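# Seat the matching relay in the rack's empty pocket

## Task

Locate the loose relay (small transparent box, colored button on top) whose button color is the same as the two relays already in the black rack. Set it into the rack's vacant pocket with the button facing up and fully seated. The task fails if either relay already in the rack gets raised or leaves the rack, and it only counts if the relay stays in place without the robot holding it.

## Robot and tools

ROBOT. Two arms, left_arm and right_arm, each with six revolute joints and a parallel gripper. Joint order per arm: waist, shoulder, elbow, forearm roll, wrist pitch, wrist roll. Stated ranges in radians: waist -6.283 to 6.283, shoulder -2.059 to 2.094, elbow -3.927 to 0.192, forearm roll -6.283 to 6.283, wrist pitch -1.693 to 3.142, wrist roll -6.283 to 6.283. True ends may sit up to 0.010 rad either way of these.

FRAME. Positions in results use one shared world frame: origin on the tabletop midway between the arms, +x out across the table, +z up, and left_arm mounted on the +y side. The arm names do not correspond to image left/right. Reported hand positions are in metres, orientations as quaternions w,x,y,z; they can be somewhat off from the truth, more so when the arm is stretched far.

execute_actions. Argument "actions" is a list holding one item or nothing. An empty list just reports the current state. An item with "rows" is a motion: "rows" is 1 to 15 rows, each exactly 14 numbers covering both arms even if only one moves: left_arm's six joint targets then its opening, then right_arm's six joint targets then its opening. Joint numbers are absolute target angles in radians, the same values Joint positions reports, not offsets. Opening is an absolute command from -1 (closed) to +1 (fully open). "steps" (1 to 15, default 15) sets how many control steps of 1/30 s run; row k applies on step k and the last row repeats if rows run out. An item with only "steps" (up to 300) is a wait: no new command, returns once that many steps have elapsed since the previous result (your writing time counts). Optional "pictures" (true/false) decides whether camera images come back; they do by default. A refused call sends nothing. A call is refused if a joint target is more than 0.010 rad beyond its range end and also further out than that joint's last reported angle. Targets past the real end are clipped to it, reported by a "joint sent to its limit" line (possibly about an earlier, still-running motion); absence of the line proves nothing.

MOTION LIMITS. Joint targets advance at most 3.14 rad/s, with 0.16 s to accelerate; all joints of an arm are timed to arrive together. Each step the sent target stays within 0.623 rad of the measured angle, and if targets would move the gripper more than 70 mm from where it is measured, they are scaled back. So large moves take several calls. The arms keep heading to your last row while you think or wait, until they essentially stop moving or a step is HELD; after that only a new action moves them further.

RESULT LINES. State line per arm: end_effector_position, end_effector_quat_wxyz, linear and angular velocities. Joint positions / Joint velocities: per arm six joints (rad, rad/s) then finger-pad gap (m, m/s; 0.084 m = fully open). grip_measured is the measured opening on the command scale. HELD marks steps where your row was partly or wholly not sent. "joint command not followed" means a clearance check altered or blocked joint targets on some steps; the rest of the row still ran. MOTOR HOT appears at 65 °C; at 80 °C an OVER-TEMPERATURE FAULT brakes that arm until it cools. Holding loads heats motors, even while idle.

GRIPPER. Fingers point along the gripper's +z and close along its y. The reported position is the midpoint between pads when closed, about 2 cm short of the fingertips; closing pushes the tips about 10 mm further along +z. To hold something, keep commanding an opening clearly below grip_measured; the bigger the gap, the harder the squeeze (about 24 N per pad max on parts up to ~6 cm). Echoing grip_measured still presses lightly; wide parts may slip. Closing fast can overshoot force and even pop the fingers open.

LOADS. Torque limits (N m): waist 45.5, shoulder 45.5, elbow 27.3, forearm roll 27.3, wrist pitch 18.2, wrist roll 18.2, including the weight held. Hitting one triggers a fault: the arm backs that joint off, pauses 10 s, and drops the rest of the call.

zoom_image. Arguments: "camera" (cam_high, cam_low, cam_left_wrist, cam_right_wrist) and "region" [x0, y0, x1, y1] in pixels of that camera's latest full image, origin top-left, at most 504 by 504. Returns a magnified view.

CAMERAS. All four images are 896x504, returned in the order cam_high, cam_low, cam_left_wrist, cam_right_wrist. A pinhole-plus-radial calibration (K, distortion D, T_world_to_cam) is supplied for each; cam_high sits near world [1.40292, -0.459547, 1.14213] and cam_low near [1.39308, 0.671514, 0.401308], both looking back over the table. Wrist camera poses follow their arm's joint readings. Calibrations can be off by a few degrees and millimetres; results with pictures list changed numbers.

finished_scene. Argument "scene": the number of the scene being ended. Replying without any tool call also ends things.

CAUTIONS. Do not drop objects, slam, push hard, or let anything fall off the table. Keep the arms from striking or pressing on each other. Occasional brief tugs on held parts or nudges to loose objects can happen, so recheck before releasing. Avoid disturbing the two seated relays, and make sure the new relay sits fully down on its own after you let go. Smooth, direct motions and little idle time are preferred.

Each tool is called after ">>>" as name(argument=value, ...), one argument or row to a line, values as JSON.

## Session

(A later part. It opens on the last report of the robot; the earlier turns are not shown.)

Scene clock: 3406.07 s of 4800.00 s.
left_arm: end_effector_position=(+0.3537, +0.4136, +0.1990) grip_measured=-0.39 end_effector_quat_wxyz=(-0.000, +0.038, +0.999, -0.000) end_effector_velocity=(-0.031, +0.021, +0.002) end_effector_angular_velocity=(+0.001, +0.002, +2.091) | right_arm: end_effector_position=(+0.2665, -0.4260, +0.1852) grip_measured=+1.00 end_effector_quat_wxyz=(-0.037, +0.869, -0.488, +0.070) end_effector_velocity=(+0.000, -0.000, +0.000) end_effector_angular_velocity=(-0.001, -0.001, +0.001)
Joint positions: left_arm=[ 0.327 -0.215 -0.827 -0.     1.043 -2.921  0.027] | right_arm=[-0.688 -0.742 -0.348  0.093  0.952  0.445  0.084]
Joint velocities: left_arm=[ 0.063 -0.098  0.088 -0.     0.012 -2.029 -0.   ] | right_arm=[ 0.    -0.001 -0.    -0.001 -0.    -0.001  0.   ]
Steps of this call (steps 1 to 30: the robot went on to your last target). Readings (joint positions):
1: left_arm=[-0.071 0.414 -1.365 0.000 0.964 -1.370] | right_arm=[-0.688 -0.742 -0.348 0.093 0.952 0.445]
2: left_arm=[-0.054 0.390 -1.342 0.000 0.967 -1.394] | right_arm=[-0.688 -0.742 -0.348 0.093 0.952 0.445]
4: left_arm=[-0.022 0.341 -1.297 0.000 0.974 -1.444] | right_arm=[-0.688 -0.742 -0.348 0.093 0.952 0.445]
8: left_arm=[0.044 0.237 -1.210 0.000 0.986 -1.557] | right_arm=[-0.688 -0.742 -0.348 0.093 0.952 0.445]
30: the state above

Now to W2 (horizontal tool, z=0.15).

>>> execute_actions(
  actions=[
    {"rows": [[0.333,0.9793,-1.8698,0,2.4612,-3.1416,-0.7,-0.688,-0.742,-0.348,0.093,0.952,0.445,1.0]], "steps": 15},
  ],
  pictures=false,
)

>>> execute_actions(
  actions=[
    {"steps": 30},
  ],
)

Scene clock: 3414.03 s of 4800.00 s.
left_arm: end_effector_position=(+0.3407, +0.4138, +0.1291) grip_measured=-0.39 end_effector_quat_wxyz=(-0.461, -0.066, +0.884, -0.035) end_effector_velocity=(-0.331, -0.050, -0.133) end_effector_angular_velocity=(-0.433, +2.877, +0.001) | right_arm: end_effector_position=(+0.2665, -0.4260, +0.1852) grip_measured=+1.00 end_effector_quat_wxyz=(-0.037, +0.869, -0.488, +0.070) end_effector_velocity=(-0.000, -0.000, -0.000) end_effector_angular_velocity=(+0.000, +0.001, -0.000)
Joint positions: left_arm=[ 0.333  0.686 -1.691 -0.     1.967 -3.142  0.027] | right_arm=[-0.688 -0.742 -0.348  0.093  0.952  0.445  0.084]
Joint velocities: left_arm=[ 0.     1.817 -1.199  0.     2.292 -0.002 -0.   ] | right_arm=[-0.     0.001  0.    -0.001  0.     0.001 -0.   ]
Steps of this call (steps 1 to 30: the robot went on to your last target; steps 31 to 90: nothing new was sent; then 4.47 s passed at rest; steps 91 to 105: all 15 steps of this action). Readings (joint positions):
91: left_arm=[0.333 -0.224 -0.820 0.000 1.044 -3.142] | right_arm=[-0.688 -0.742 -0.348 0.093 0.952 0.445]
92: left_arm=[0.333 -0.221 -0.824 0.000 1.048 -3.142] | right_arm=[-0.688 -0.742 -0.348 0.093 0.952 0.445]
94: left_arm=[0.333 -0.178 -0.870 0.000 1.096 -3.142] | right_arm=[-0.688 -0.742 -0.348 0.093 0.952 0.445]
98: left_arm=[0.333 0.113 -1.166 -0.000 1.386 -3.142] | right_arm=[-0.688 -0.742 -0.348 0.093 0.952 0.445]
105: the state above

Scene clock: 3415.03 s of 4800.00 s.
left_arm: end_effector_position=(+0.2815, +0.4049, +0.1501) grip_measured=-0.39 end_effector_quat_wxyz=(+0.705, +0.053, -0.705, +0.053) end_effector_velocity=(-0.000, -0.001, -0.000) end_effector_angular_velocity=(+0.001, +0.002, -0.003) | right_arm: end_effector_position=(+0.2665, -0.4260, +0.1852) grip_measured=+1.00 end_effector_quat_wxyz=(-0.037, +0.869, -0.488, +0.070) end_effector_velocity=(+0.000, -0.000, +0.000) end_effector_angular_velocity=(-0.000, +0.000, -0.001)
Joint positions: left_arm=[ 0.333  0.979 -1.87  -0.     2.461 -3.142  0.027] | right_arm=[-0.688 -0.742 -0.348  0.093  0.952  0.445  0.084]
Joint velocities: left_arm=[-0.003  0.001 -0.     0.001  0.001 -0.    -0.   ] | right_arm=[ 0.     0.001 -0.001 -0.    -0.     0.001 -0.   ]
Steps of this call (steps 1 to 30: the robot went on to your last target). Readings (joint positions):
1: left_arm=[0.333 0.743 -1.727 -0.000 2.045 -3.142] | right_arm=[-0.688 -0.742 -0.348 0.093 0.952 0.445]
2: left_arm=[0.333 0.795 -1.757 0.000 2.123 -3.142] | right_arm=[-0.688 -0.742 -0.348 0.093 0.952 0.445]
4: left_arm=[0.333 0.880 -1.804 0.000 2.265 -3.142] | right_arm=[-0.688 -0.742 -0.348 0.093 0.952 0.445]
8: left_arm=[0.333 0.961 -1.855 0.000 2.422 -3.142] | right_arm=[-0.688 -0.742 -0.348 0.093 0.952 0.445]
30: the state above
All arms were judged still, so your last target was given up. Only a new action makes them travel on or press farther. Fingers that are still opening or closing keep moving.
camera_calibration (this result's frames):
cam_left_wrist: T_world_to_cam=[[-0.144712, 0.989413, -0.0110136, -0.323605], [-0.0154205, -0.0133846, -0.999792, 0.232657], [-0.989354, -0.144512, 0.0171942, 0.462691], [0, 0, 0, 1]] pos_world=[0.414523, 0.390158, 0.221088]
cam_right_wrist: T_world_to_cam=[[-0.843848, -0.523046, -0.119763, 0.0534568], [-0.514909, 0.85213, -0.0935073, 0.587197], [0.150962, -0.017239, -0.988389, 0.267144], [0, 0, 0, 1]] pos_world=[0.307134, -0.467803, 0.325351]

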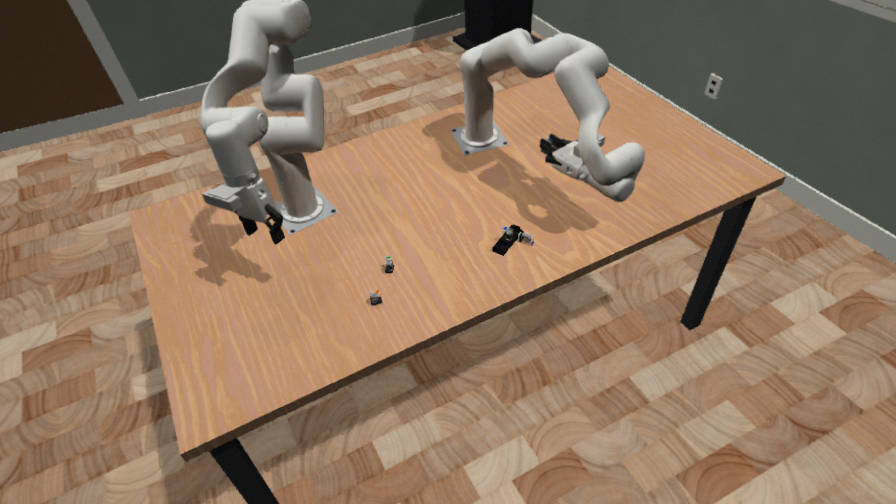

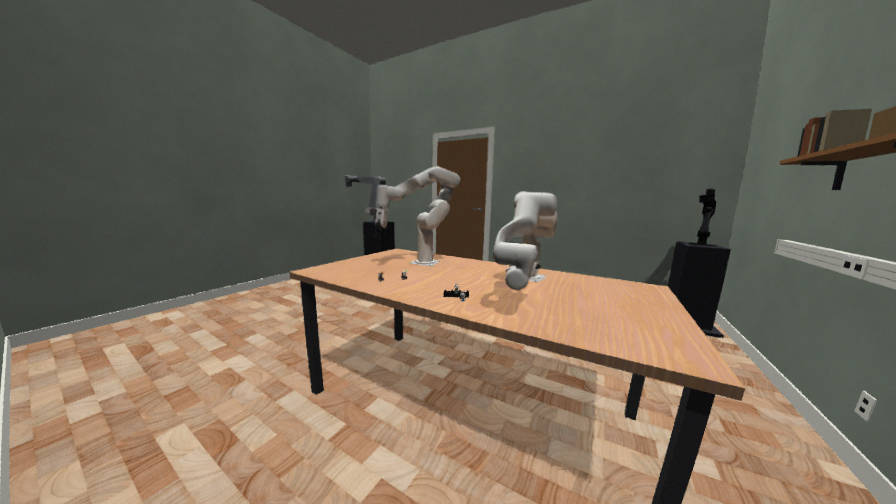

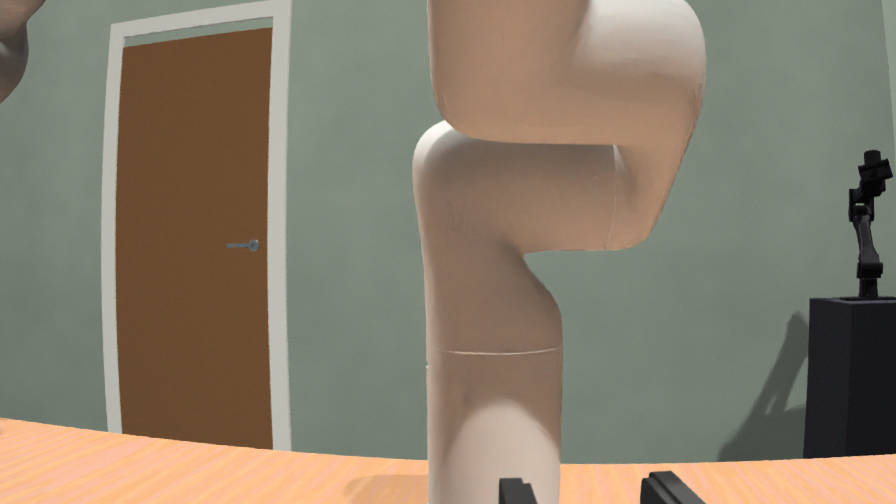

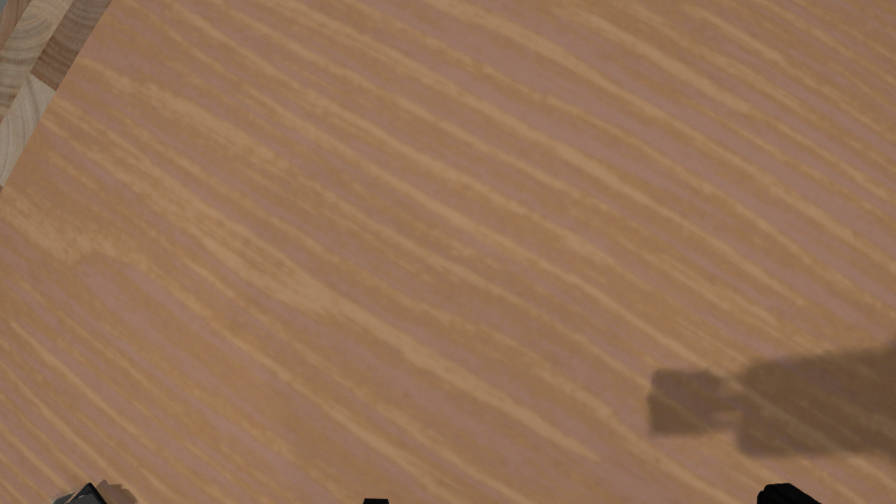

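>>> execute_actions(
  actions=[
    {"rows": [[0.333,1.1125,-1.9264,0,2.3847,-3.1416,-0.7,-0.688,-0.742,-0.348,0.093,0.952,0.445,1.0],[0.333,1.1125,-1.9264,0,2.3847,-3.1416,-0.7,-0.688,-0.742,-0.348,0.093,0.952,0.445,1.0],[0.333,1.1125,-1.9264,0,2.3847,-3.1416,-0.7,-0.688,-0.742,-0.348,0.093,0.952,0.445,1.0],[0.333,1.1125,-1.9264,0,2.3847,-3.1416,-0.7,-0.688,-0.742,-0.348,0.093,0.952,0.445,1.0],[0.333,1.1125,-1.9264,0,2.3847,-3.1416,-0.7,-0.688,-0.742,-0.348,0.093,0.952,0.445,1.0],[0.333,1.1125,-1.9264,0,2.3847,-3.1416,-0.7,-0.688,-0.742,-0.348,0.093,0.952,0.445,1.0],[0.333,1.2164,-1.9945,0,2.3489,-3.1416,-0.7,-0.688,-0.742,-0.348,0.093,0.952,0.445,1.0]], "steps": 15},
  ],
  pictures=false,
)

>>> execute_actions(
  actions=[
    {"steps": 15},
  ],
)

Scene clock: 3439.20 s of 4800.00 s.
left_arm: end_effector_position=(+0.2805, +0.4048, +0.0537) grip_measured=-0.39 end_effector_quat_wxyz=(+0.707, +0.053, -0.703, +0.053) end_effector_velocity=(+0.007, +0.001, -0.047) end_effector_angular_velocity=(+0.004, -0.038, +0.001) | right_arm: end_effector_position=(+0.2665, -0.4260, +0.1852) grip_measured=+1.00 end_effector_quat_wxyz=(-0.037, +0.869, -0.488, +0.070) end_effector_velocity=(-0.000, -0.000, -0.001) end_effector_angular_velocity=(+0.000, +0.003, -0.000)
Joint positions: left_arm=[ 0.333  1.207 -1.985  0.     2.353 -3.142  0.027] | right_arm=[-0.688 -0.742 -0.348  0.093  0.952  0.445  0.084]
Joint velocities: left_arm=[ 0.001  0.118 -0.107  0.    -0.049  0.002 -0.   ] | right_arm=[-0.     0.002  0.    -0.002  0.     0.001  0.   ]
Steps of this call (steps 1 to 90: nothing new was sent; then 20.67 s passed at rest; steps 91 to 105: all 15 steps of this action). Readings (joint positions):
91: left_arm=[0.333 0.979 -1.870 0.000 2.461 -3.142] | right_arm=[-0.688 -0.742 -0.348 0.093 0.952 0.445]
92: left_arm=[0.333 0.982 -1.872 -0.000 2.459 -3.142] | right_arm=[-0.688 -0.742 -0.348 0.093 0.952 0.445]
94: left_arm=[0.333 1.014 -1.892 -0.000 2.438 -3.142] | right_arm=[-0.688 -0.742 -0.348 0.093 0.952 0.445]
98: left_arm=[0.333 1.101 -1.916 0.000 2.395 -3.142] | right_arm=[-0.688 -0.742 -0.348 0.093 0.952 0.445]
105: the state above

Scene clock: 3439.70 s of 4800.00 s.
left_arm: end_effector_position=(+0.2815, +0.4049, +0.0501) grip_measured=-0.39 end_effector_quat_wxyz=(+0.705, +0.053, -0.705, +0.053) end_effector_velocity=(-0.001, -0.000, -0.001) end_effector_angular_velocity=(-0.001, +0.004, -0.001) | right_arm: end_effector_position=(+0.2665, -0.4260, +0.1852) grip_measured=+1.00 end_effector_quat_wxyz=(-0.037, +0.869, -0.488, +0.070) end_effector_velocity=(-0.000, -0.000, -0.000) end_effector_angular_velocity=(-0.000, +0.001, +0.001)
Joint positions: left_arm=[ 0.333  1.216 -1.995 -0.     2.349 -3.142  0.027] | right_arm=[-0.688 -0.742 -0.348  0.093  0.952  0.445  0.084]
Joint velocities: left_arm=[-0.001  0.003 -0.     0.     0.001  0.001 -0.   ] | right_arm=[ 0.     0.     0.    -0.    -0.    -0.001  0.   ]
Steps of this call (steps 1 to 15: the robot went on to your last target). Readings (joint positions):
1: left_arm=[0.333 1.210 -1.988 0.000 2.352 -3.142] | right_arm=[-0.688 -0.742 -0.348 0.093 0.952 0.445]
2: left_arm=[0.333 1.212 -1.991 0.000 2.351 -3.142] | right_arm=[-0.688 -0.742 -0.348 0.093 0.952 0.445]
4: left_arm=[0.333 1.213 -1.994 -0.000 2.350 -3.142] | right_arm=[-0.688 -0.742 -0.348 0.093 0.952 0.445]
8: left_arm=[0.333 1.215 -1.995 -0.000 2.349 -3.142] | right_arm=[-0.688 -0.742 -0.348 0.093 0.952 0.445]
15: the state above
All arms were judged still, so your last target was given up. Only a new action makes them travel on or press farther. Fingers that are still opening or closing keep moving.
camera_calibration (this result's frames):
cam_left_wrist: T_world_to_cam=[[-0.144712, 0.989412, -0.0110146, -0.324705], [-0.0154011, -0.0133827, -0.999792, 0.132756], [-0.989354, -0.144512, 0.0171747, 0.464454], [0, 0, 0, 1]] pos_world=[0.414565, 0.390163, 0.121175]
cam_right_wrist: T_world_to_cam=[[-0.843848, -0.523046, -0.119763, 0.0534569], [-0.514908, 0.85213, -0.0935072, 0.587197], [0.150962, -0.0172389, -0.988389, 0.267144], [0, 0, 0, 1]] pos_world=[0.307134, -0.467803, 0.325351]

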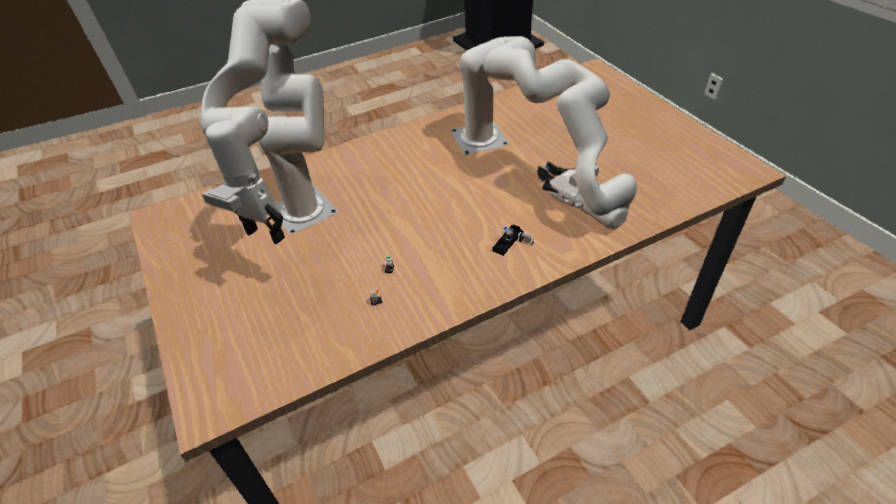

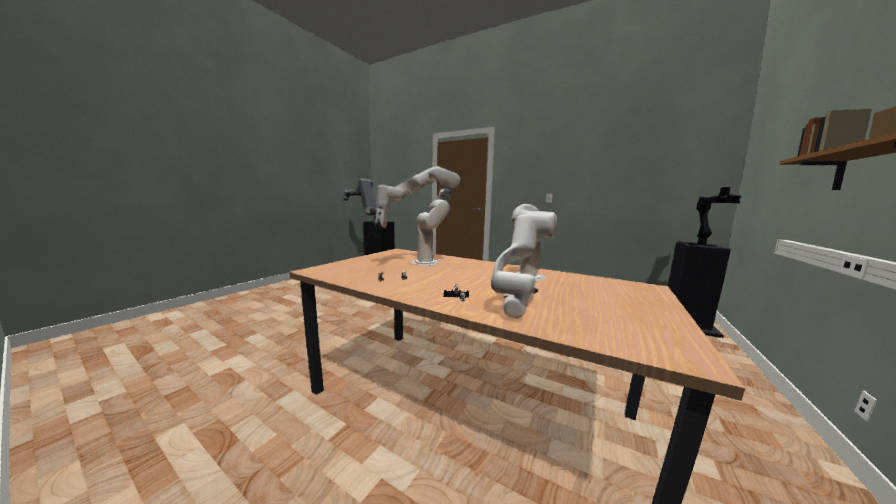

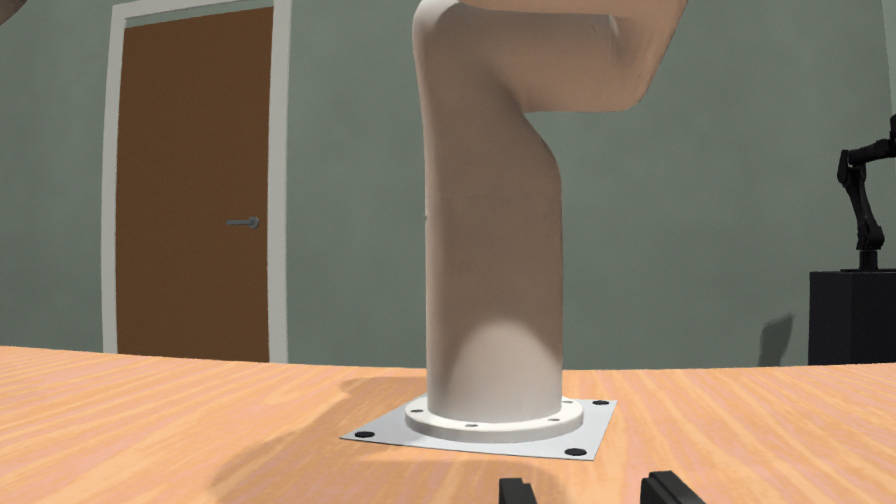

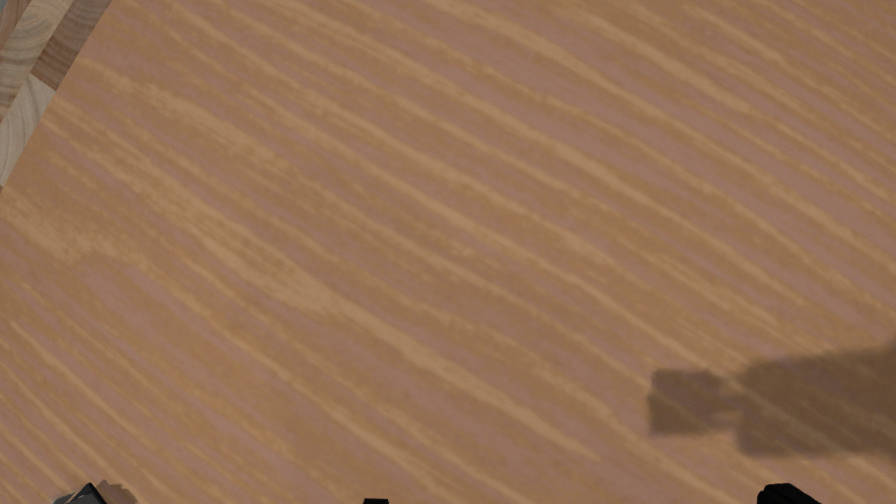

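>>> execute_actions(
  actions=[
    {"rows": [[0.333,1.2183,-1.9959,0,2.3484,-3.1416,-0.7,-0.688,-0.742,-0.348,0.093,0.952,0.445,1.0],[0.333,1.2202,-1.9973,0,2.3480,-3.1416,-0.7,-0.688,-0.742,-0.348,0.093,0.952,0.445,1.0],[0.333,1.2220,-1.9988,0,2.3475,-3.1416,-0.7,-0.688,-0.742,-0.348,0.093,0.952,0.445,1.0],[0.333,1.2239,-2.0002,0,2.3471,-3.1416,-0.7,-0.688,-0.742,-0.348,0.093,0.952,0.445,1.0],[0.333,1.2257,-2.0016,0,2.3466,-3.1416,-0.7,-0.688,-0.742,-0.348,0.093,0.952,0.445,1.0],[0.333,1.2276,-2.0030,0,2.3462,-3.1416,-0.7,-0.688,-0.742,-0.348,0.093,0.952,0.445,1.0],[0.333,1.2295,-2.0044,0,2.3458,-3.1416,-0.7,-0.688,-0.742,-0.348,0.093,0.952,0.445,1.0],[0.333,1.2313,-2.0058,0,2.3453,-3.1416,-0.7,-0.688,-0.742,-0.348,0.093,0.952,0.445,1.0],[0.333,1.2332,-2.0072,0,2.3449,-3.1416,-0.7,-0.688,-0.742,-0.348,0.093,0.952,0.445,1.0],[0.333,1.2350,-2.0087,0,2.3444,-3.1416,-0.7,-0.688,-0.742,-0.348,0.093,0.952,0.445,1.0],[0.333,1.2369,-2.0101,0,2.3440,-3.1416,-0.7,-0.688,-0.742,-0.348,0.093,0.952,0.445,1.0],[0.333,1.2388,-2.0115,0,2.3435,-3.1416,-0.7,-0.688,-0.742,-0.348,0.093,0.952,0.445,1.0]], "steps": 15},
  ],
  pictures=false,
)

>>> execute_actions(
  actions=[
    {"steps": 12},
  ],
  pictures=false,
)

Scene clock: 3459.00 s of 4800.00 s.
left_arm: end_effector_position=(+0.2813, +0.4049, +0.0432) grip_measured=-0.39 end_effector_quat_wxyz=(+0.705, +0.053, -0.705, +0.053) end_effector_velocity=(-0.001, -0.001, -0.013) end_effector_angular_velocity=(-0.001, +0.006, -0.001) | right_arm: end_effector_position=(+0.2665, -0.4260, +0.1852) grip_measured=+1.00 end_effector_quat_wxyz=(-0.037, +0.869, -0.488, +0.070) end_effector_velocity=(-0.000, +0.000, +0.000) end_effector_angular_velocity=(-0.000, -0.001, +0.000)
Joint positions: left_arm=[ 0.333  1.236 -2.009  0.     2.344 -3.142  0.027] | right_arm=[-0.688 -0.742 -0.348  0.093  0.952  0.445  0.084]
Joint velocities: left_arm=[-0.001  0.037 -0.025  0.    -0.006 -0.     0.   ] | right_arm=[ 0.    -0.001  0.     0.     0.001 -0.     0.   ]
Steps of this call (steps 1 to 90: nothing new was sent; then 15.80 s passed at rest; steps 91 to 105: all 15 steps of this action). Readings (joint positions):
91: left_arm=[0.333 1.216 -1.995 -0.000 2.349 -3.142] | right_arm=[-0.688 -0.742 -0.348 0.093 0.952 0.445]
92: left_arm=[0.333 1.217 -1.995 -0.000 2.349 -3.142] | right_arm=[-0.688 -0.742 -0.348 0.093 0.952 0.445]
94: left_arm=[0.333 1.218 -1.996 -0.000 2.349 -3.142] | right_arm=[-0.688 -0.742 -0.348 0.093 0.952 0.445]
98: left_arm=[0.333 1.224 -2.000 0.000 2.347 -3.142] | right_arm=[-0.688 -0.742 -0.348 0.093 0.952 0.445]
105: the state above

Scene clock: 3459.40 s of 4800.00 s.
left_arm: end_effector_position=(+0.2814, +0.4049, +0.0421) grip_measured=-0.39 end_effector_quat_wxyz=(+0.705, +0.053, -0.705, +0.053) end_effector_velocity=(-0.000, +0.000, +0.000) end_effector_angular_velocity=(+0.003, +0.003, +0.000) | right_arm: end_effector_position=(+0.2665, -0.4260, +0.1852) grip_measured=+1.00 end_effector_quat_wxyz=(-0.037, +0.869, -0.488, +0.070) end_effector_velocity=(-0.000, +0.000, -0.001) end_effector_angular_velocity=(+0.002, +0.001, -0.001)
Joint positions: left_arm=[ 0.333  1.239 -2.011 -0.     2.344 -3.142  0.027] | right_arm=[-0.688 -0.742 -0.348  0.093  0.952  0.445  0.084]
Joint velocities: left_arm=[ 0.001  0.001 -0.     0.     0.002 -0.003 -0.   ] | right_arm=[-0.     0.001  0.001  0.001 -0.     0.001  0.   ]
Steps of this call (steps 1 to 12: the robot went on to your last target). Readings (joint positions):
1: left_arm=[0.333 1.237 -2.010 0.000 2.344 -3.142] | right_arm=[-0.688 -0.742 -0.348 0.093 0.952 0.445]
2: left_arm=[0.333 1.237 -2.010 0.000 2.344 -3.142] | right_arm=[-0.688 -0.742 -0.348 0.093 0.952 0.445]
4: left_arm=[0.333 1.238 -2.011 0.000 2.344 -3.142] | right_arm=[-0.688 -0.742 -0.348 0.093 0.952 0.445]
8: left_arm=[0.333 1.239 -2.011 -0.000 2.344 -3.142] | right_arm=[-0.688 -0.742 -0.348 0.093 0.952 0.445]
12: the state above

Reached 0.0421 without contact; continue.

>>> execute_actions(
  actions=[
    {"rows": [[0.333,1.2402,-2.0126,0,2.3432,-3.1416,-0.7,-0.688,-0.742,-0.348,0.093,0.952,0.445,1.0],[0.333,1.2416,-2.0136,0,2.3429,-3.1416,-0.7,-0.688,-0.742,-0.348,0.093,0.952,0.445,1.0],[0.333,1.2430,-2.0147,0,2.3425,-3.1416,-0.7,-0.688,-0.742,-0.348,0.093,0.952,0.445,1.0],[0.333,1.2444,-2.0157,0,2.3422,-3.1416,-0.7,-0.688,-0.742,-0.348,0.093,0.952,0.445,1.0],[0.333,1.2458,-2.0168,0,2.3418,-3.1416,-0.7,-0.688,-0.742,-0.348,0.093,0.952,0.445,1.0],[0.333,1.2472,-2.0179,0,2.3415,-3.1416,-0.7,-0.688,-0.742,-0.348,0.093,0.952,0.445,1.0],[0.333,1.2486,-2.0189,0,2.3412,-3.1416,-0.7,-0.688,-0.742,-0.348,0.093,0.952,0.445,1.0],[0.333,1.2500,-2.0200,0,2.3408,-3.1416,-0.7,-0.688,-0.742,-0.348,0.093,0.952,0.445,1.0],[0.333,1.2514,-2.0210,0,2.3405,-3.1416,-0.7,-0.688,-0.742,-0.348,0.093,0.952,0.445,1.0]], "steps": 15},
  ],
  pictures=false,
)

>>> execute_actions(
  actions=[
    {"steps": 12},
  ],
  pictures=false,
)

Scene clock: 3477.13 s of 4800.00 s.
left_arm: end_effector_position=(+0.2815, +0.4049, +0.0397) grip_measured=-0.39 end_effector_quat_wxyz=(+0.706, +0.053, -0.704, +0.053) end_effector_velocity=(+0.000, +0.000, -0.002) end_effector_angular_velocity=(-0.000, +0.000, +0.000) | right_arm: end_effector_position=(+0.2665, -0.4260, +0.1852) grip_measured=+1.00 end_effector_quat_wxyz=(-0.037, +0.869, -0.488, +0.070) end_effector_velocity=(+0.000, -0.000, +0.000) end_effector_angular_velocity=(+0.000, -0.001, -0.001)
Joint positions: left_arm=[ 0.333  1.248 -2.021  0.     2.346 -3.142  0.027] | right_arm=[-0.688 -0.742 -0.348  0.093  0.952  0.445  0.084]
Joint velocities: left_arm=[ 0.     0.007 -0.007  0.     0.     0.    -0.   ] | right_arm=[-0.    -0.    -0.     0.001 -0.    -0.    -0.   ]
Steps of this call (steps 1 to 15: the robot went on to your last target; steps 16 to 90: nothing new was sent; then 14.23 s passed at rest; steps 91 to 105: all 15 steps of this action). Readings (joint positions):
91: left_arm=[0.333 1.239 -2.012 -0.000 2.343 -3.142] | right_arm=[-0.688 -0.742 -0.348 0.093 0.952 0.445]
92: left_arm=[0.333 1.239 -2.012 -0.000 2.343 -3.142] | right_arm=[-0.688 -0.742 -0.348 0.093 0.952 0.445]
94: left_arm=[0.333 1.240 -2.013 -0.000 2.343 -3.142] | right_arm=[-0.688 -0.742 -0.348 0.093 0.952 0.445]
98: left_arm=[0.333 1.244 -2.016 0.000 2.343 -3.142] | right_arm=[-0.688 -0.742 -0.348 0.093 0.952 0.445]
105: the state above

Scene clock: 3477.53 s of 4800.00 s.
left_arm: end_effector_position=(+0.2815, +0.4049, +0.0394) grip_measured=-0.39 end_effector_quat_wxyz=(+0.706, +0.053, -0.704, +0.053) end_effector_velocity=(-0.000, +0.000, -0.000) end_effector_angular_velocity=(+0.000, +0.002, -0.000) | right_arm: end_effector_position=(+0.2665, -0.4260, +0.1852) grip_measured=+1.00 end_effector_quat_wxyz=(-0.037, +0.869, -0.488, +0.070) end_effector_velocity=(+0.000, +0.000, -0.000) end_effector_angular_velocity=(+0.000, -0.000, +0.000)
Joint positions: left_arm=[ 0.333  1.25  -2.022  0.     2.346 -3.142  0.027] | right_arm=[-0.688 -0.742 -0.348  0.093  0.952  0.445  0.084]
Joint velocities: left_arm=[ 0.     0.002 -0.001  0.001  0.001  0.    -0.   ] | right_arm=[ 0. -0.  0.  0. -0. -0. -0.]
Steps of this call (steps 1 to 12: the robot went on to your last target). Readings (joint positions):
1: left_arm=[0.333 1.249 -2.021 0.000 2.346 -3.142] | right_arm=[-0.688 -0.742 -0.348 0.093 0.952 0.445]
2: left_arm=[0.333 1.249 -2.021 0.000 2.345 -3.142] | right_arm=[-0.688 -0.742 -0.348 0.093 0.952 0.445]
4: left_arm=[0.333 1.249 -2.021 0.000 2.345 -3.142] | right_arm=[-0.688 -0.742 -0.348 0.093 0.952 0.445]
8: left_arm=[0.333 1.249 -2.021 0.000 2.346 -3.142] | right_arm=[-0.688 -0.742 -0.348 0.093 0.952 0.445]
12: the state above

>>> execute_actions(
  actions=[
    {"rows": [[0.333,1.2444,-2.0157,0,2.3422,-3.1416,-0.7,-0.688,-0.742,-0.348,0.093,0.952,0.445,1.0],[0.333,1.2444,-2.0157,0,2.3422,-3.1416,-0.7,-0.688,-0.742,-0.348,0.093,0.952,0.445,1.0],[0.333,1.2444,-2.0157,0,2.3422,-3.1416,-0.5,-0.688,-0.742,-0.348,0.093,0.952,0.445,1.0],[0.333,1.2444,-2.0157,0,2.3422,-3.1416,-0.42,-0.688,-0.742,-0.348,0.093,0.952,0.445,1.0],[0.333,1.2444,-2.0157,0,2.3422,-3.1416,-0.40,-0.688,-0.742,-0.348,0.093,0.952,0.445,1.0],[0.333,1.2444,-2.0157,0,2.3422,-3.1416,-0.38,-0.688,-0.742,-0.348,0.093,0.952,0.445,1.0],[0.333,1.2444,-2.0157,0,2.3422,-3.1416,-0.36,-0.688,-0.742,-0.348,0.093,0.952,0.445,1.0],[0.333,1.2444,-2.0157,0,2.3422,-3.1416,-0.34,-0.688,-0.742,-0.348,0.093,0.952,0.445,1.0],[0.333,1.2444,-2.0157,0,2.3422,-3.1416,-0.32,-0.688,-0.742,-0.348,0.093,0.952,0.445,1.0],[0.333,1.2444,-2.0157,0,2.3422,-3.1416,-0.30,-0.688,-0.742,-0.348,0.093,0.952,0.445,1.0],[0.333,1.2444,-2.0157,0,2.3422,-3.1416,-0.27,-0.688,-0.742,-0.348,0.093,0.952,0.445,1.0],[0.333,1.2444,-2.0157,0,2.3422,-3.1416,-0.24,-0.688,-0.742,-0.348,0.093,0.952,0.445,1.0],[0.333,1.2444,-2.0157,0,2.3422,-3.1416,-0.21,-0.688,-0.742,-0.348,0.093,0.952,0.445,1.0],[0.333,1.2444,-2.0157,0,2.3422,-3.1416,-0.18,-0.688,-0.742,-0.348,0.093,0.952,0.445,1.0],[0.333,1.2444,-2.0157,0,2.3422,-3.1416,-0.15,-0.688,-0.742,-0.348,0.093,0.952,0.445,1.0]], "steps": 15},
  ],
  pictures=false,
)

Scene clock: 3504.23 s of 4800.00 s.
left_arm: end_effector_position=(+0.2809, +0.4048, +0.0386) grip_measured=-0.24 end_effector_quat_wxyz=(+0.705, +0.053, -0.705, +0.053) end_effector_velocity=(+0.000, +0.000, +0.001) end_effector_angular_velocity=(+0.002, +0.002, -0.001) | right_arm: end_effector_position=(+0.2665, -0.4260, +0.1852) grip_measured=+1.00 end_effector_quat_wxyz=(-0.037, +0.869, -0.488, +0.070) end_effector_velocity=(+0.000, -0.000, +0.000) end_effector_angular_velocity=(-0.000, +0.000, -0.001)
Joint positions: left_arm=[ 0.333  1.246 -2.015 -0.     2.339 -3.142  0.034] | right_arm=[-0.688 -0.742 -0.348  0.093  0.952  0.445  0.084]
Joint velocities: left_arm=[-0.     0.    -0.002  0.001  0.003 -0.001  0.039] | right_arm=[-0.     0.001 -0.    -0.001 -0.     0.     0.   ]
Steps of this call (steps 1 to 15: the robot went on to your last target; steps 16 to 90: nothing new was sent; then 23.20 s passed at rest; steps 91 to 105: all 15 steps of this action). Readings (joint positions):
91: left_arm=[0.333 1.250 -2.021 0.000 2.346 -3.142] | right_arm=[-0.688 -0.742 -0.348 0.093 0.952 0.445]
92: left_arm=[0.333 1.250 -2.020 0.000 2.345 -3.142] | right_arm=[-0.688 -0.742 -0.348 0.093 0.952 0.445]
94: left_arm=[0.333 1.248 -2.018 0.000 2.344 -3.142] | right_arm=[-0.688 -0.742 -0.348 0.093 0.952 0.445]
98: left_arm=[0.333 1.247 -2.016 0.000 2.343 -3.142] | right_arm=[-0.688 -0.742 -0.348 0.093 0.952 0.445]
105: the state above

Open more, then move straight up.

>>> execute_actions(
  actions=[
    {"rows": [[0.333,1.2444,-2.0157,0,2.3422,-3.1416,-0.10,-0.688,-0.742,-0.348,0.093,0.952,0.445,1.0],[0.333,1.2444,-2.0157,0,2.3422,-3.1416,-0.05,-0.688,-0.742,-0.348,0.093,0.952,0.445,1.0],[0.333,1.2444,-2.0157,0,2.3422,-3.1416,0.0,-0.688,-0.742,-0.348,0.093,0.952,0.445,1.0],[0.333,1.2444,-2.0157,0,2.3422,-3.1416,0.05,-0.688,-0.742,-0.348,0.093,0.952,0.445,1.0],[0.333,1.2444,-2.0157,0,2.3422,-3.1416,0.10,-0.688,-0.742,-0.348,0.093,0.952,0.445,1.0],[0.333,1.2444,-2.0157,0,2.3422,-3.1416,0.15,-0.688,-0.742,-0.348,0.093,0.952,0.445,1.0],[0.333,1.2444,-2.0157,0,2.3422,-3.1416,0.20,-0.688,-0.742,-0.348,0.093,0.952,0.445,1.0],[0.333,1.2444,-2.0157,0,2.3422,-3.1416,0.25,-0.688,-0.742,-0.348,0.093,0.952,0.445,1.0],[0.333,1.2444,-2.0157,0,2.3422,-3.1416,0.30,-0.688,-0.742,-0.348,0.093,0.952,0.445,1.0],[0.333,1.2444,-2.0157,0,2.3422,-3.1416,0.35,-0.688,-0.742,-0.348,0.093,0.952,0.445,1.0],[0.333,1.2444,-2.0157,0,2.3422,-3.1416,0.40,-0.688,-0.742,-0.348,0.093,0.952,0.445,1.0]], "steps": 15},
  ],
  pictures=false,
)

>>> execute_actions(
  actions=[
    {"rows": [[0.333,1.2164,-1.9945,0,2.3489,-3.1416,0.4,-0.688,-0.742,-0.348,0.093,0.952,0.445,1.0],[0.333,1.2164,-1.9945,0,2.3489,-3.1416,0.4,-0.688,-0.742,-0.348,0.093,0.952,0.445,1.0],[0.333,1.2164,-1.9945,0,2.3489,-3.1416,0.4,-0.688,-0.742,-0.348,0.093,0.952,0.445,1.0],[0.333,1.2164,-1.9945,0,2.3489,-3.1416,0.4,-0.688,-0.742,-0.348,0.093,0.952,0.445,1.0],[0.333,1.1125,-1.9264,0,2.3847,-3.1416,0.4,-0.688,-0.742,-0.348,0.093,0.952,0.445,1.0],[0.333,1.1125,-1.9264,0,2.3847,-3.1416,0.4,-0.688,-0.742,-0.348,0.093,0.952,0.445,1.0],[0.333,1.1125,-1.9264,0,2.3847,-3.1416,0.4,-0.688,-0.742,-0.348,0.093,0.952,0.445,1.0],[0.333,1.1125,-1.9264,0,2.3847,-3.1416,0.4,-0.688,-0.742,-0.348,0.093,0.952,0.445,1.0],[0.333,0.9793,-1.8698,0,2.4612,-3.1416,0.4,-0.688,-0.742,-0.348,0.093,0.952,0.445,1.0]], "steps": 15},
  ],
  pictures=false,
)

Scene clock: 3530.23 s of 4800.00 s.
left_arm: end_effector_position=(+0.2814, +0.4049, +0.0400) grip_measured=+0.37 end_effector_quat_wxyz=(+0.705, +0.053, -0.705, +0.053) end_effector_velocity=(-0.000, +0.001, -0.000) end_effector_angular_velocity=(+0.000, -0.000, +0.002) | right_arm: end_effector_position=(+0.2665, -0.4260, +0.1852) grip_measured=+1.00 end_effector_quat_wxyz=(-0.037, +0.869, -0.488, +0.070) end_effector_velocity=(+0.000, -0.000, +0.001) end_effector_angular_velocity=(-0.000, -0.002, -0.002)
Joint positions: left_arm=[ 0.333  1.244 -2.016  0.     2.342 -3.142  0.06 ] | right_arm=[-0.688 -0.742 -0.348  0.093  0.952  0.445  0.084]
Joint velocities: left_arm=[ 0.003  0.     0.     0.    -0.001 -0.     0.011] | right_arm=[-0.    -0.001 -0.001  0.001 -0.001  0.001  0.   ]
Steps of this call (steps 1 to 15: the robot went on to your last target; steps 16 to 90: nothing new was sent; then 22.50 s passed at rest; steps 91 to 105: all 15 steps of this action). Readings (joint positions):
91: left_arm=[0.333 1.244 -2.016 -0.000 2.342 -3.142] | right_arm=[-0.688 -0.742 -0.348 0.093 0.952 0.445]
92: left_arm=[0.333 1.244 -2.016 -0.000 2.342 -3.142] | right_arm=[-0.688 -0.742 -0.348 0.093 0.952 0.445]
94: left_arm=[0.333 1.244 -2.016 0.000 2.342 -3.142] | right_arm=[-0.688 -0.742 -0.348 0.093 0.952 0.445]
98: left_arm=[0.333 1.244 -2.016 0.000 2.342 -3.142] | right_arm=[-0.688 -0.742 -0.348 0.093 0.952 0.445]
105: the state above

Scene clock: 3530.73 s of 4800.00 s.
left_arm: end_effector_position=(+0.2836, +0.4052, +0.1320) grip_measured=+0.39 end_effector_quat_wxyz=(+0.703, +0.053, -0.707, +0.053) end_effector_velocity=(+0.007, +0.000, +0.242) end_effector_angular_velocity=(+0.010, -0.089, -0.001) | right_arm: end_effector_position=(+0.2665, -0.4260, +0.1852) grip_measured=+1.00 end_effector_quat_wxyz=(-0.037, +0.869, -0.488, +0.070) end_effector_velocity=(-0.000, -0.000, +0.000) end_effector_angular_velocity=(-0.002, -0.000, +0.001)
Joint positions: left_arm=[ 0.333  1.02  -1.894 -0.     2.438 -3.142  0.061] | right_arm=[-0.688 -0.742 -0.348  0.093  0.952  0.445  0.084]
Joint velocities: left_arm=[-0.002 -0.56   0.197 -0.001  0.273  0.002  0.   ] | right_arm=[-0.    -0.002  0.001 -0.001  0.     0.     0.   ]
Steps of this call (steps 1 to 15: all 15 steps of this action). Readings (joint positions):
1: left_arm=[0.333 1.244 -2.016 -0.000 2.342 -3.142] | right_arm=[-0.688 -0.742 -0.348 0.093 0.952 0.445]
2: left_arm=[0.333 1.242 -2.013 0.000 2.343 -3.142] | right_arm=[-0.688 -0.742 -0.348 0.093 0.952 0.445]
4: left_arm=[0.333 1.233 -2.006 0.000 2.345 -3.142] | right_arm=[-0.688 -0.742 -0.348 0.093 0.952 0.445]
8: left_arm=[0.333 1.187 -1.971 0.000 2.360 -3.142] | right_arm=[-0.688 -0.742 -0.348 0.093 0.952 0.445]
15: the state above

>>> execute_actions(
  actions=[
    {"rows": [[0.333,-0.2897,-0.3672,0,0.6568,-3.1416,0.4,-0.688,-0.742,-0.348,0.093,0.952,0.445,1.0]], "steps": 15},
  ],
  pictures=false,
)

>>> execute_actions(
  actions=[
    {"steps": 40},
  ],
)

Scene clock: 3552.33 s of 4800.00 s.
left_arm: end_effector_position=(+0.2451, +0.3994, +0.1448) grip_measured=+0.39 end_effector_quat_wxyz=(-0.305, -0.071, +0.949, -0.023) end_effector_velocity=(-0.096, -0.014, -0.110) end_effector_angular_velocity=(+0.350, -2.315, +0.002) | right_arm: end_effector_position=(+0.2665, -0.4260, +0.1852) grip_measured=+1.00 end_effector_quat_wxyz=(-0.037, +0.869, -0.488, +0.070) end_effector_velocity=(-0.001, +0.000, -0.001) end_effector_angular_velocity=(+0.001, +0.004, -0.001)
Joint positions: left_arm=[ 0.333  0.033 -0.921 -0.     1.509 -3.142  0.061] | right_arm=[-0.688 -0.742 -0.348  0.093  0.952  0.445  0.084]
Joint velocities: left_arm=[ 0.002 -2.306  2.487 -0.    -2.523 -0.     0.   ] | right_arm=[ 0.     0.001  0.001 -0.001  0.001  0.002 -0.   ]
Steps of this call (steps 1 to 30: the robot went on to your last target; steps 31 to 90: nothing new was sent; then 18.10 s passed at rest; steps 91 to 105: all 15 steps of this action). Readings (joint positions):
91: left_arm=[0.333 0.979 -1.870 -0.000 2.461 -3.142] | right_arm=[-0.688 -0.742 -0.348 0.093 0.952 0.445]
92: left_arm=[0.333 0.976 -1.865 -0.000 2.457 -3.142] | right_arm=[-0.688 -0.742 -0.348 0.093 0.952 0.445]
94: left_arm=[0.333 0.935 -1.817 0.000 2.409 -3.142] | right_arm=[-0.688 -0.742 -0.348 0.093 0.952 0.445]
98: left_arm=[0.333 0.642 -1.527 -0.000 2.118 -3.142] | right_arm=[-0.688 -0.742 -0.348 0.093 0.952 0.445]
105: the state above

Scene clock: 3553.67 s of 4800.00 s.
left_arm: end_effector_position=(+0.2686, +0.4030, +0.0796) grip_measured=+0.39 end_effector_quat_wxyz=(+0.000, -0.075, +0.997, -0.000) end_effector_velocity=(-0.000, +0.000, +0.000) end_effector_angular_velocity=(+0.000, +0.000, -0.001) | right_arm: end_effector_position=(+0.2665, -0.4260, +0.1852) grip_measured=+1.00 end_effector_quat_wxyz=(-0.037, +0.869, -0.488, +0.070) end_effector_velocity=(-0.000, +0.000, -0.001) end_effector_angular_velocity=(+0.001, +0.002, -0.001)
Joint positions: left_arm=[ 0.333 -0.29  -0.367 -0.     0.657 -3.142  0.061] | right_arm=[-0.688 -0.742 -0.348  0.093  0.952  0.445  0.084]
Joint velocities: left_arm=[-0.    -0.     0.     0.001  0.     0.    -0.   ] | right_arm=[-0.     0.001  0.001 -0.001  0.     0.001  0.   ]
Steps of this call (steps 1 to 40: the robot went on to your last target). Readings (joint positions):
1: left_arm=[0.333 -0.039 -0.839 -0.000 1.427 -3.142] | right_arm=[-0.688 -0.742 -0.348 0.093 0.952 0.445]
2: left_arm=[0.333 -0.097 -0.763 -0.000 1.350 -3.142] | right_arm=[-0.688 -0.742 -0.348 0.093 0.952 0.445]
4: left_arm=[0.333 -0.174 -0.630 0.000 1.195 -3.142] | right_arm=[-0.688 -0.742 -0.348 0.093 0.952 0.445]
8: left_arm=[0.333 -0.248 -0.452 0.000 0.881 -3.142] | right_arm=[-0.688 -0.742 -0.348 0.093 0.952 0.445]
40: the state above
camera_calibration (this result's frames):
cam_left_wrist: T_world_to_cam=[[-0.138692, 0.990323, 0.00491753, -0.327569], [0.990172, 0.138758, -0.0174839, -0.247618], [-0.0179971, 0.00244432, -0.999835, 0.211688], [0, 0, 0, 1]] pos_world=[0.203563, 0.35824, 0.208934]
cam_right_wrist: T_world_to_cam=[[-0.843848, -0.523046, -0.119763, 0.0534569], [-0.514908, 0.85213, -0.0935073, 0.587197], [0.150962, -0.017239, -0.988389, 0.267144], [0, 0, 0, 1]] pos_world=[0.307134, -0.467803, 0.325351]

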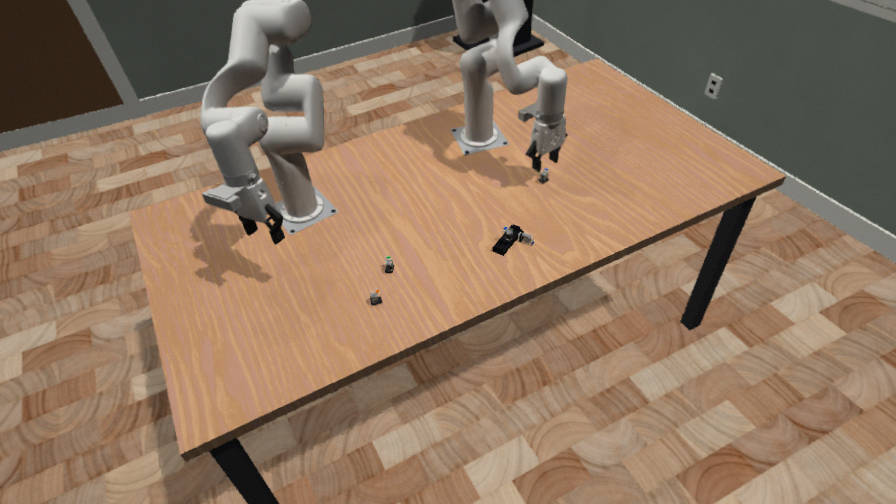

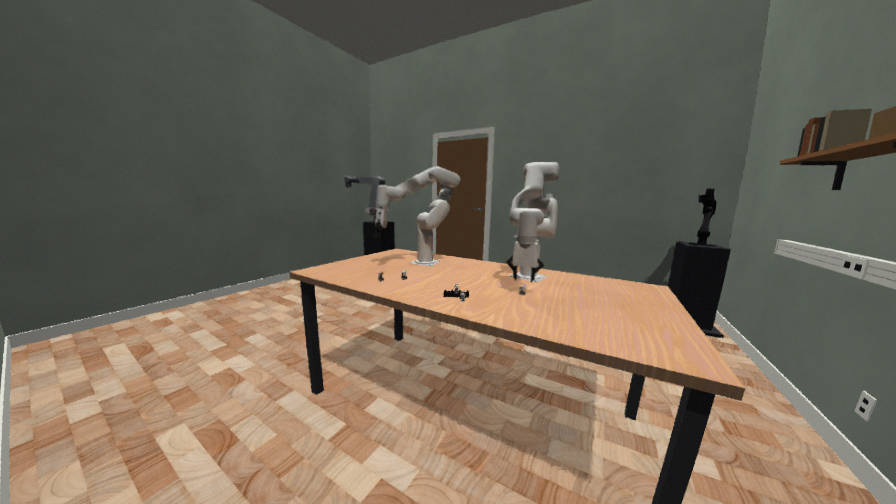

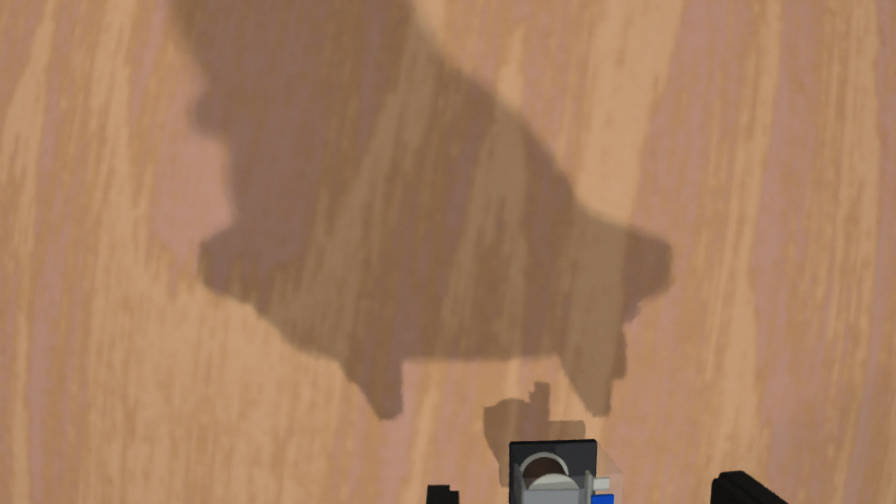

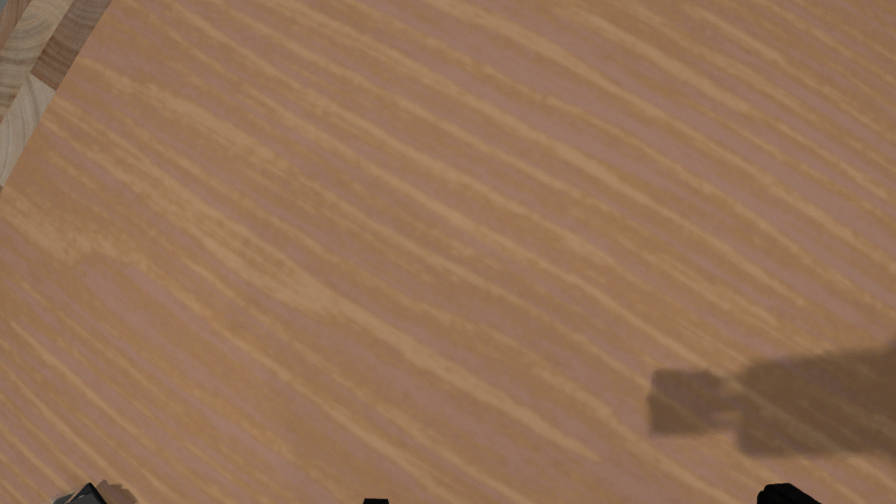

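>>> execute_actions(
  actions=[
    {"rows": [[0.3197,-0.2849,-0.3714,0,0.6563,-3.1549,0.4,-0.688,-0.742,-0.348,0.093,0.952,0.445,1.0],[0.3197,-0.2849,-0.3714,0,0.6563,-3.1549,0.4,-0.688,-0.742,-0.348,0.093,0.952,0.445,1.0],[0.3197,-0.2849,-0.3714,0,0.6563,-3.1549,0.4,-0.688,-0.742,-0.348,0.093,0.952,0.445,1.0],[0.3197,-0.2849,-0.3714,0,0.6563,-3.1549,0.4,-0.688,-0.742,-0.348,0.093,0.952,0.445,1.0],[0.3197,-0.2849,-0.3714,0,0.6563,-3.1549,0.4,-0.688,-0.742,-0.348,0.093,0.952,0.445,1.0],[0.3197,-0.2017,-0.3579,0,0.5597,-3.1549,0.4,-0.688,-0.742,-0.348,0.093,0.952,0.445,1.0],[0.3197,-0.2017,-0.3579,0,0.5597,-3.1549,0.4,-0.688,-0.742,-0.348,0.093,0.952,0.445,1.0],[0.3197,-0.2017,-0.3579,0,0.5597,-3.1549,0.4,-0.688,-0.742,-0.348,0.093,0.952,0.445,1.0],[0.3197,-0.2017,-0.3579,0,0.5597,-3.1549,0.4,-0.688,-0.742,-0.348,0.093,0.952,0.445,1.0],[0.3197,-0.1186,-0.3445,0,0.4631,-3.1549,0.4,-0.688,-0.742,-0.348,0.093,0.952,0.445,1.0]], "steps": 15},
  ],
  pictures=false,
)

>>> execute_actions(
  actions=[
    {"steps": 15},
  ],
)

Scene clock: 3611.80 s of 4800.00 s.
left_arm: end_effector_position=(+0.2699, +0.3989, +0.0408) grip_measured=+0.39 end_effector_quat_wxyz=(-0.002, -0.075, +0.997, -0.000) end_effector_velocity=(-0.024, -0.004, -0.119) end_effector_angular_velocity=(-0.007, +0.052, +0.001) | right_arm: end_effector_position=(+0.2665, -0.4260, +0.1852) grip_measured=+1.00 end_effector_quat_wxyz=(-0.037, +0.869, -0.488, +0.070) end_effector_velocity=(+0.000, -0.000, -0.000) end_effector_angular_velocity=(+0.000, -0.000, -0.002)
Joint positions: left_arm=[ 0.32  -0.15  -0.349  0.     0.503 -3.155  0.061] | right_arm=[-0.688 -0.742 -0.348  0.093  0.952  0.445  0.084]
Joint velocities: left_arm=[-0.002  0.397  0.081  0.    -0.425 -0.003 -0.   ] | right_arm=[-0.     0.002 -0.001  0.    -0.001  0.001  0.   ]
Steps of this call (steps 1 to 15: the robot went on to your last target; steps 16 to 90: nothing new was sent; then 54.63 s passed at rest; steps 91 to 105: all 15 steps of this action). Readings (joint positions):
91: left_arm=[0.333 -0.290 -0.367 -0.000 0.657 -3.142] | right_arm=[-0.688 -0.742 -0.348 0.093 0.952 0.445]
92: left_arm=[0.332 -0.289 -0.368 -0.000 0.657 -3.143] | right_arm=[-0.688 -0.742 -0.348 0.093 0.952 0.445]
94: left_arm=[0.327 -0.288 -0.369 -0.000 0.657 -3.148] | right_arm=[-0.688 -0.742 -0.348 0.093 0.952 0.445]
98: left_arm=[0.322 -0.273 -0.370 -0.000 0.638 -3.153] | right_arm=[-0.688 -0.742 -0.348 0.093 0.952 0.445]
105: the state above

Scene clock: 3612.30 s of 4800.00 s.
left_arm: end_effector_position=(+0.2706, +0.3990, +0.0327) grip_measured=+0.39 end_effector_quat_wxyz=(+0.000, -0.075, +0.997, +0.000) end_effector_velocity=(-0.001, -0.000, -0.001) end_effector_angular_velocity=(-0.001, +0.003, -0.002) | right_arm: end_effector_position=(+0.2665, -0.4260, +0.1852) grip_measured=+1.00 end_effector_quat_wxyz=(-0.037, +0.869, -0.488, +0.070) end_effector_velocity=(-0.000, +0.000, -0.000) end_effector_angular_velocity=(+0.001, +0.001, +0.001)
Joint positions: left_arm=[ 0.32  -0.119 -0.345 -0.     0.463 -3.155  0.061] | right_arm=[-0.688 -0.742 -0.348  0.093  0.952  0.445  0.084]
Joint velocities: left_arm=[-0.     0.003  0.001 -0.    -0.001  0.002 -0.   ] | right_arm=[ 0.     0.001  0.     0.001  0.    -0.001  0.   ]
Steps of this call (steps 1 to 15: the robot went on to your last target). Readings (joint positions):
1: left_arm=[0.320 -0.139 -0.346 0.000 0.491 -3.155] | right_arm=[-0.688 -0.742 -0.348 0.093 0.952 0.445]
2: left_arm=[0.320 -0.132 -0.345 0.000 0.482 -3.155] | right_arm=[-0.688 -0.742 -0.348 0.093 0.952 0.445]
4: left_arm=[0.320 -0.125 -0.345 0.000 0.472 -3.155] | right_arm=[-0.688 -0.742 -0.348 0.093 0.952 0.445]
8: left_arm=[0.320 -0.121 -0.345 -0.000 0.465 -3.155] | right_arm=[-0.688 -0.742 -0.348 0.093 0.952 0.445]
15: the state above
camera_calibration (this result's frames):
cam_left_wrist: T_world_to_cam=[[-0.138705, 0.990322, 0.00491515, -0.323124], [0.990176, 0.138769, -0.017142, -0.249861], [-0.0176582, 0.00248919, -0.999841, 0.164787], [0, 0, 0, 1]] pos_world=[0.205497, 0.35426, 0.162066]
cam_right_wrist: T_world_to_cam=[[-0.843848, -0.523046, -0.119763, 0.0534569], [-0.514908, 0.85213, -0.0935072, 0.587197], [0.150962, -0.017239, -0.988389, 0.267144], [0, 0, 0, 1]] pos_world=[0.307134, -0.467803, 0.325351]

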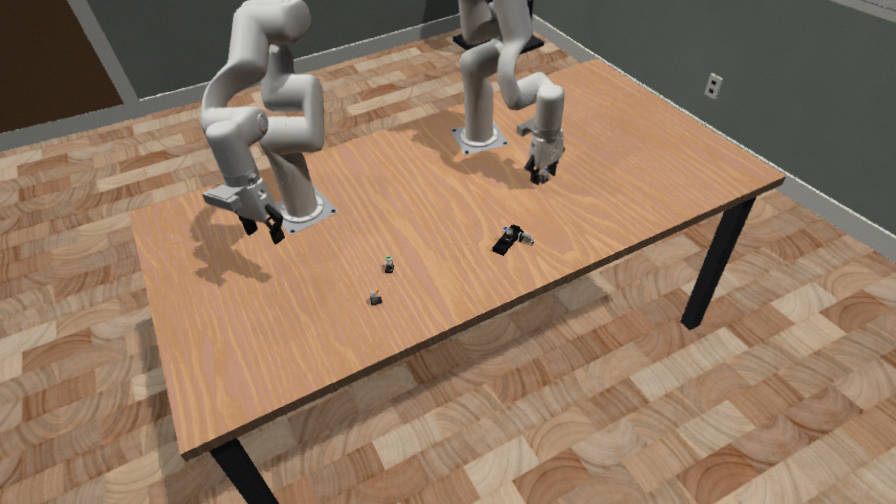

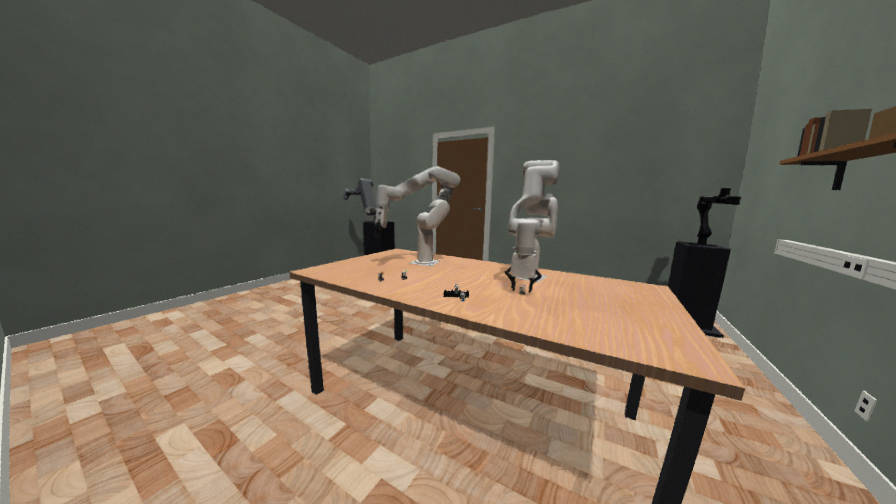

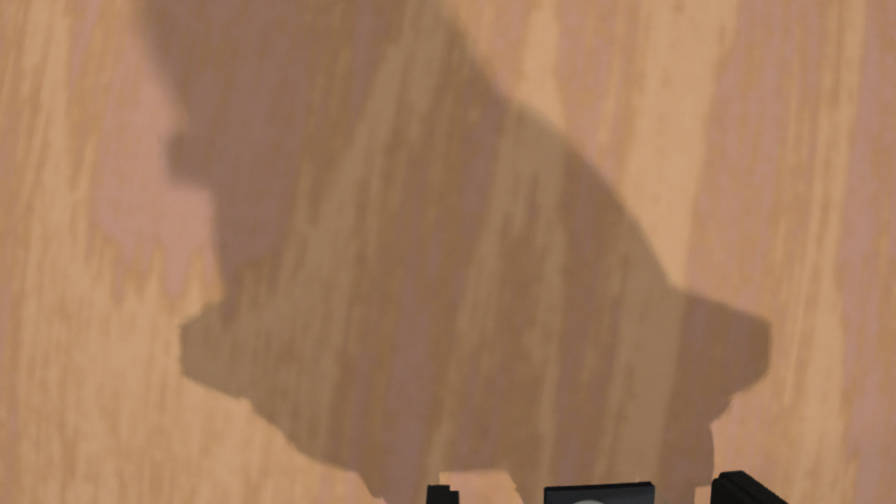

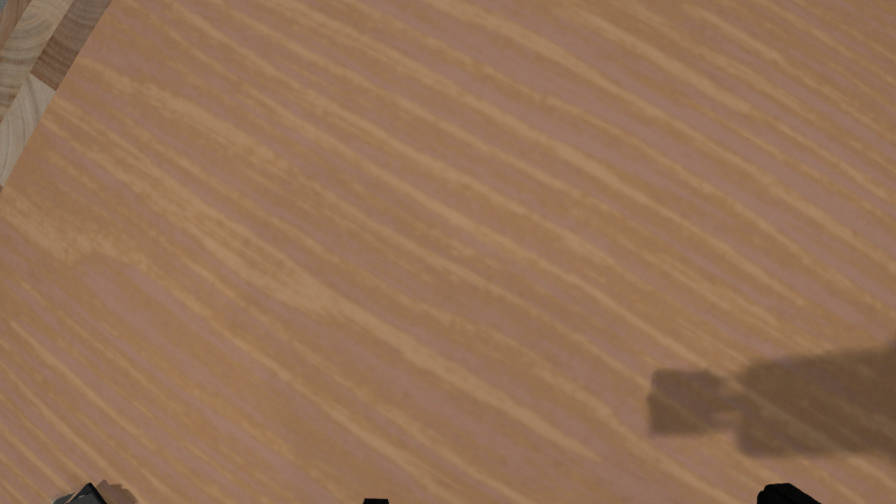

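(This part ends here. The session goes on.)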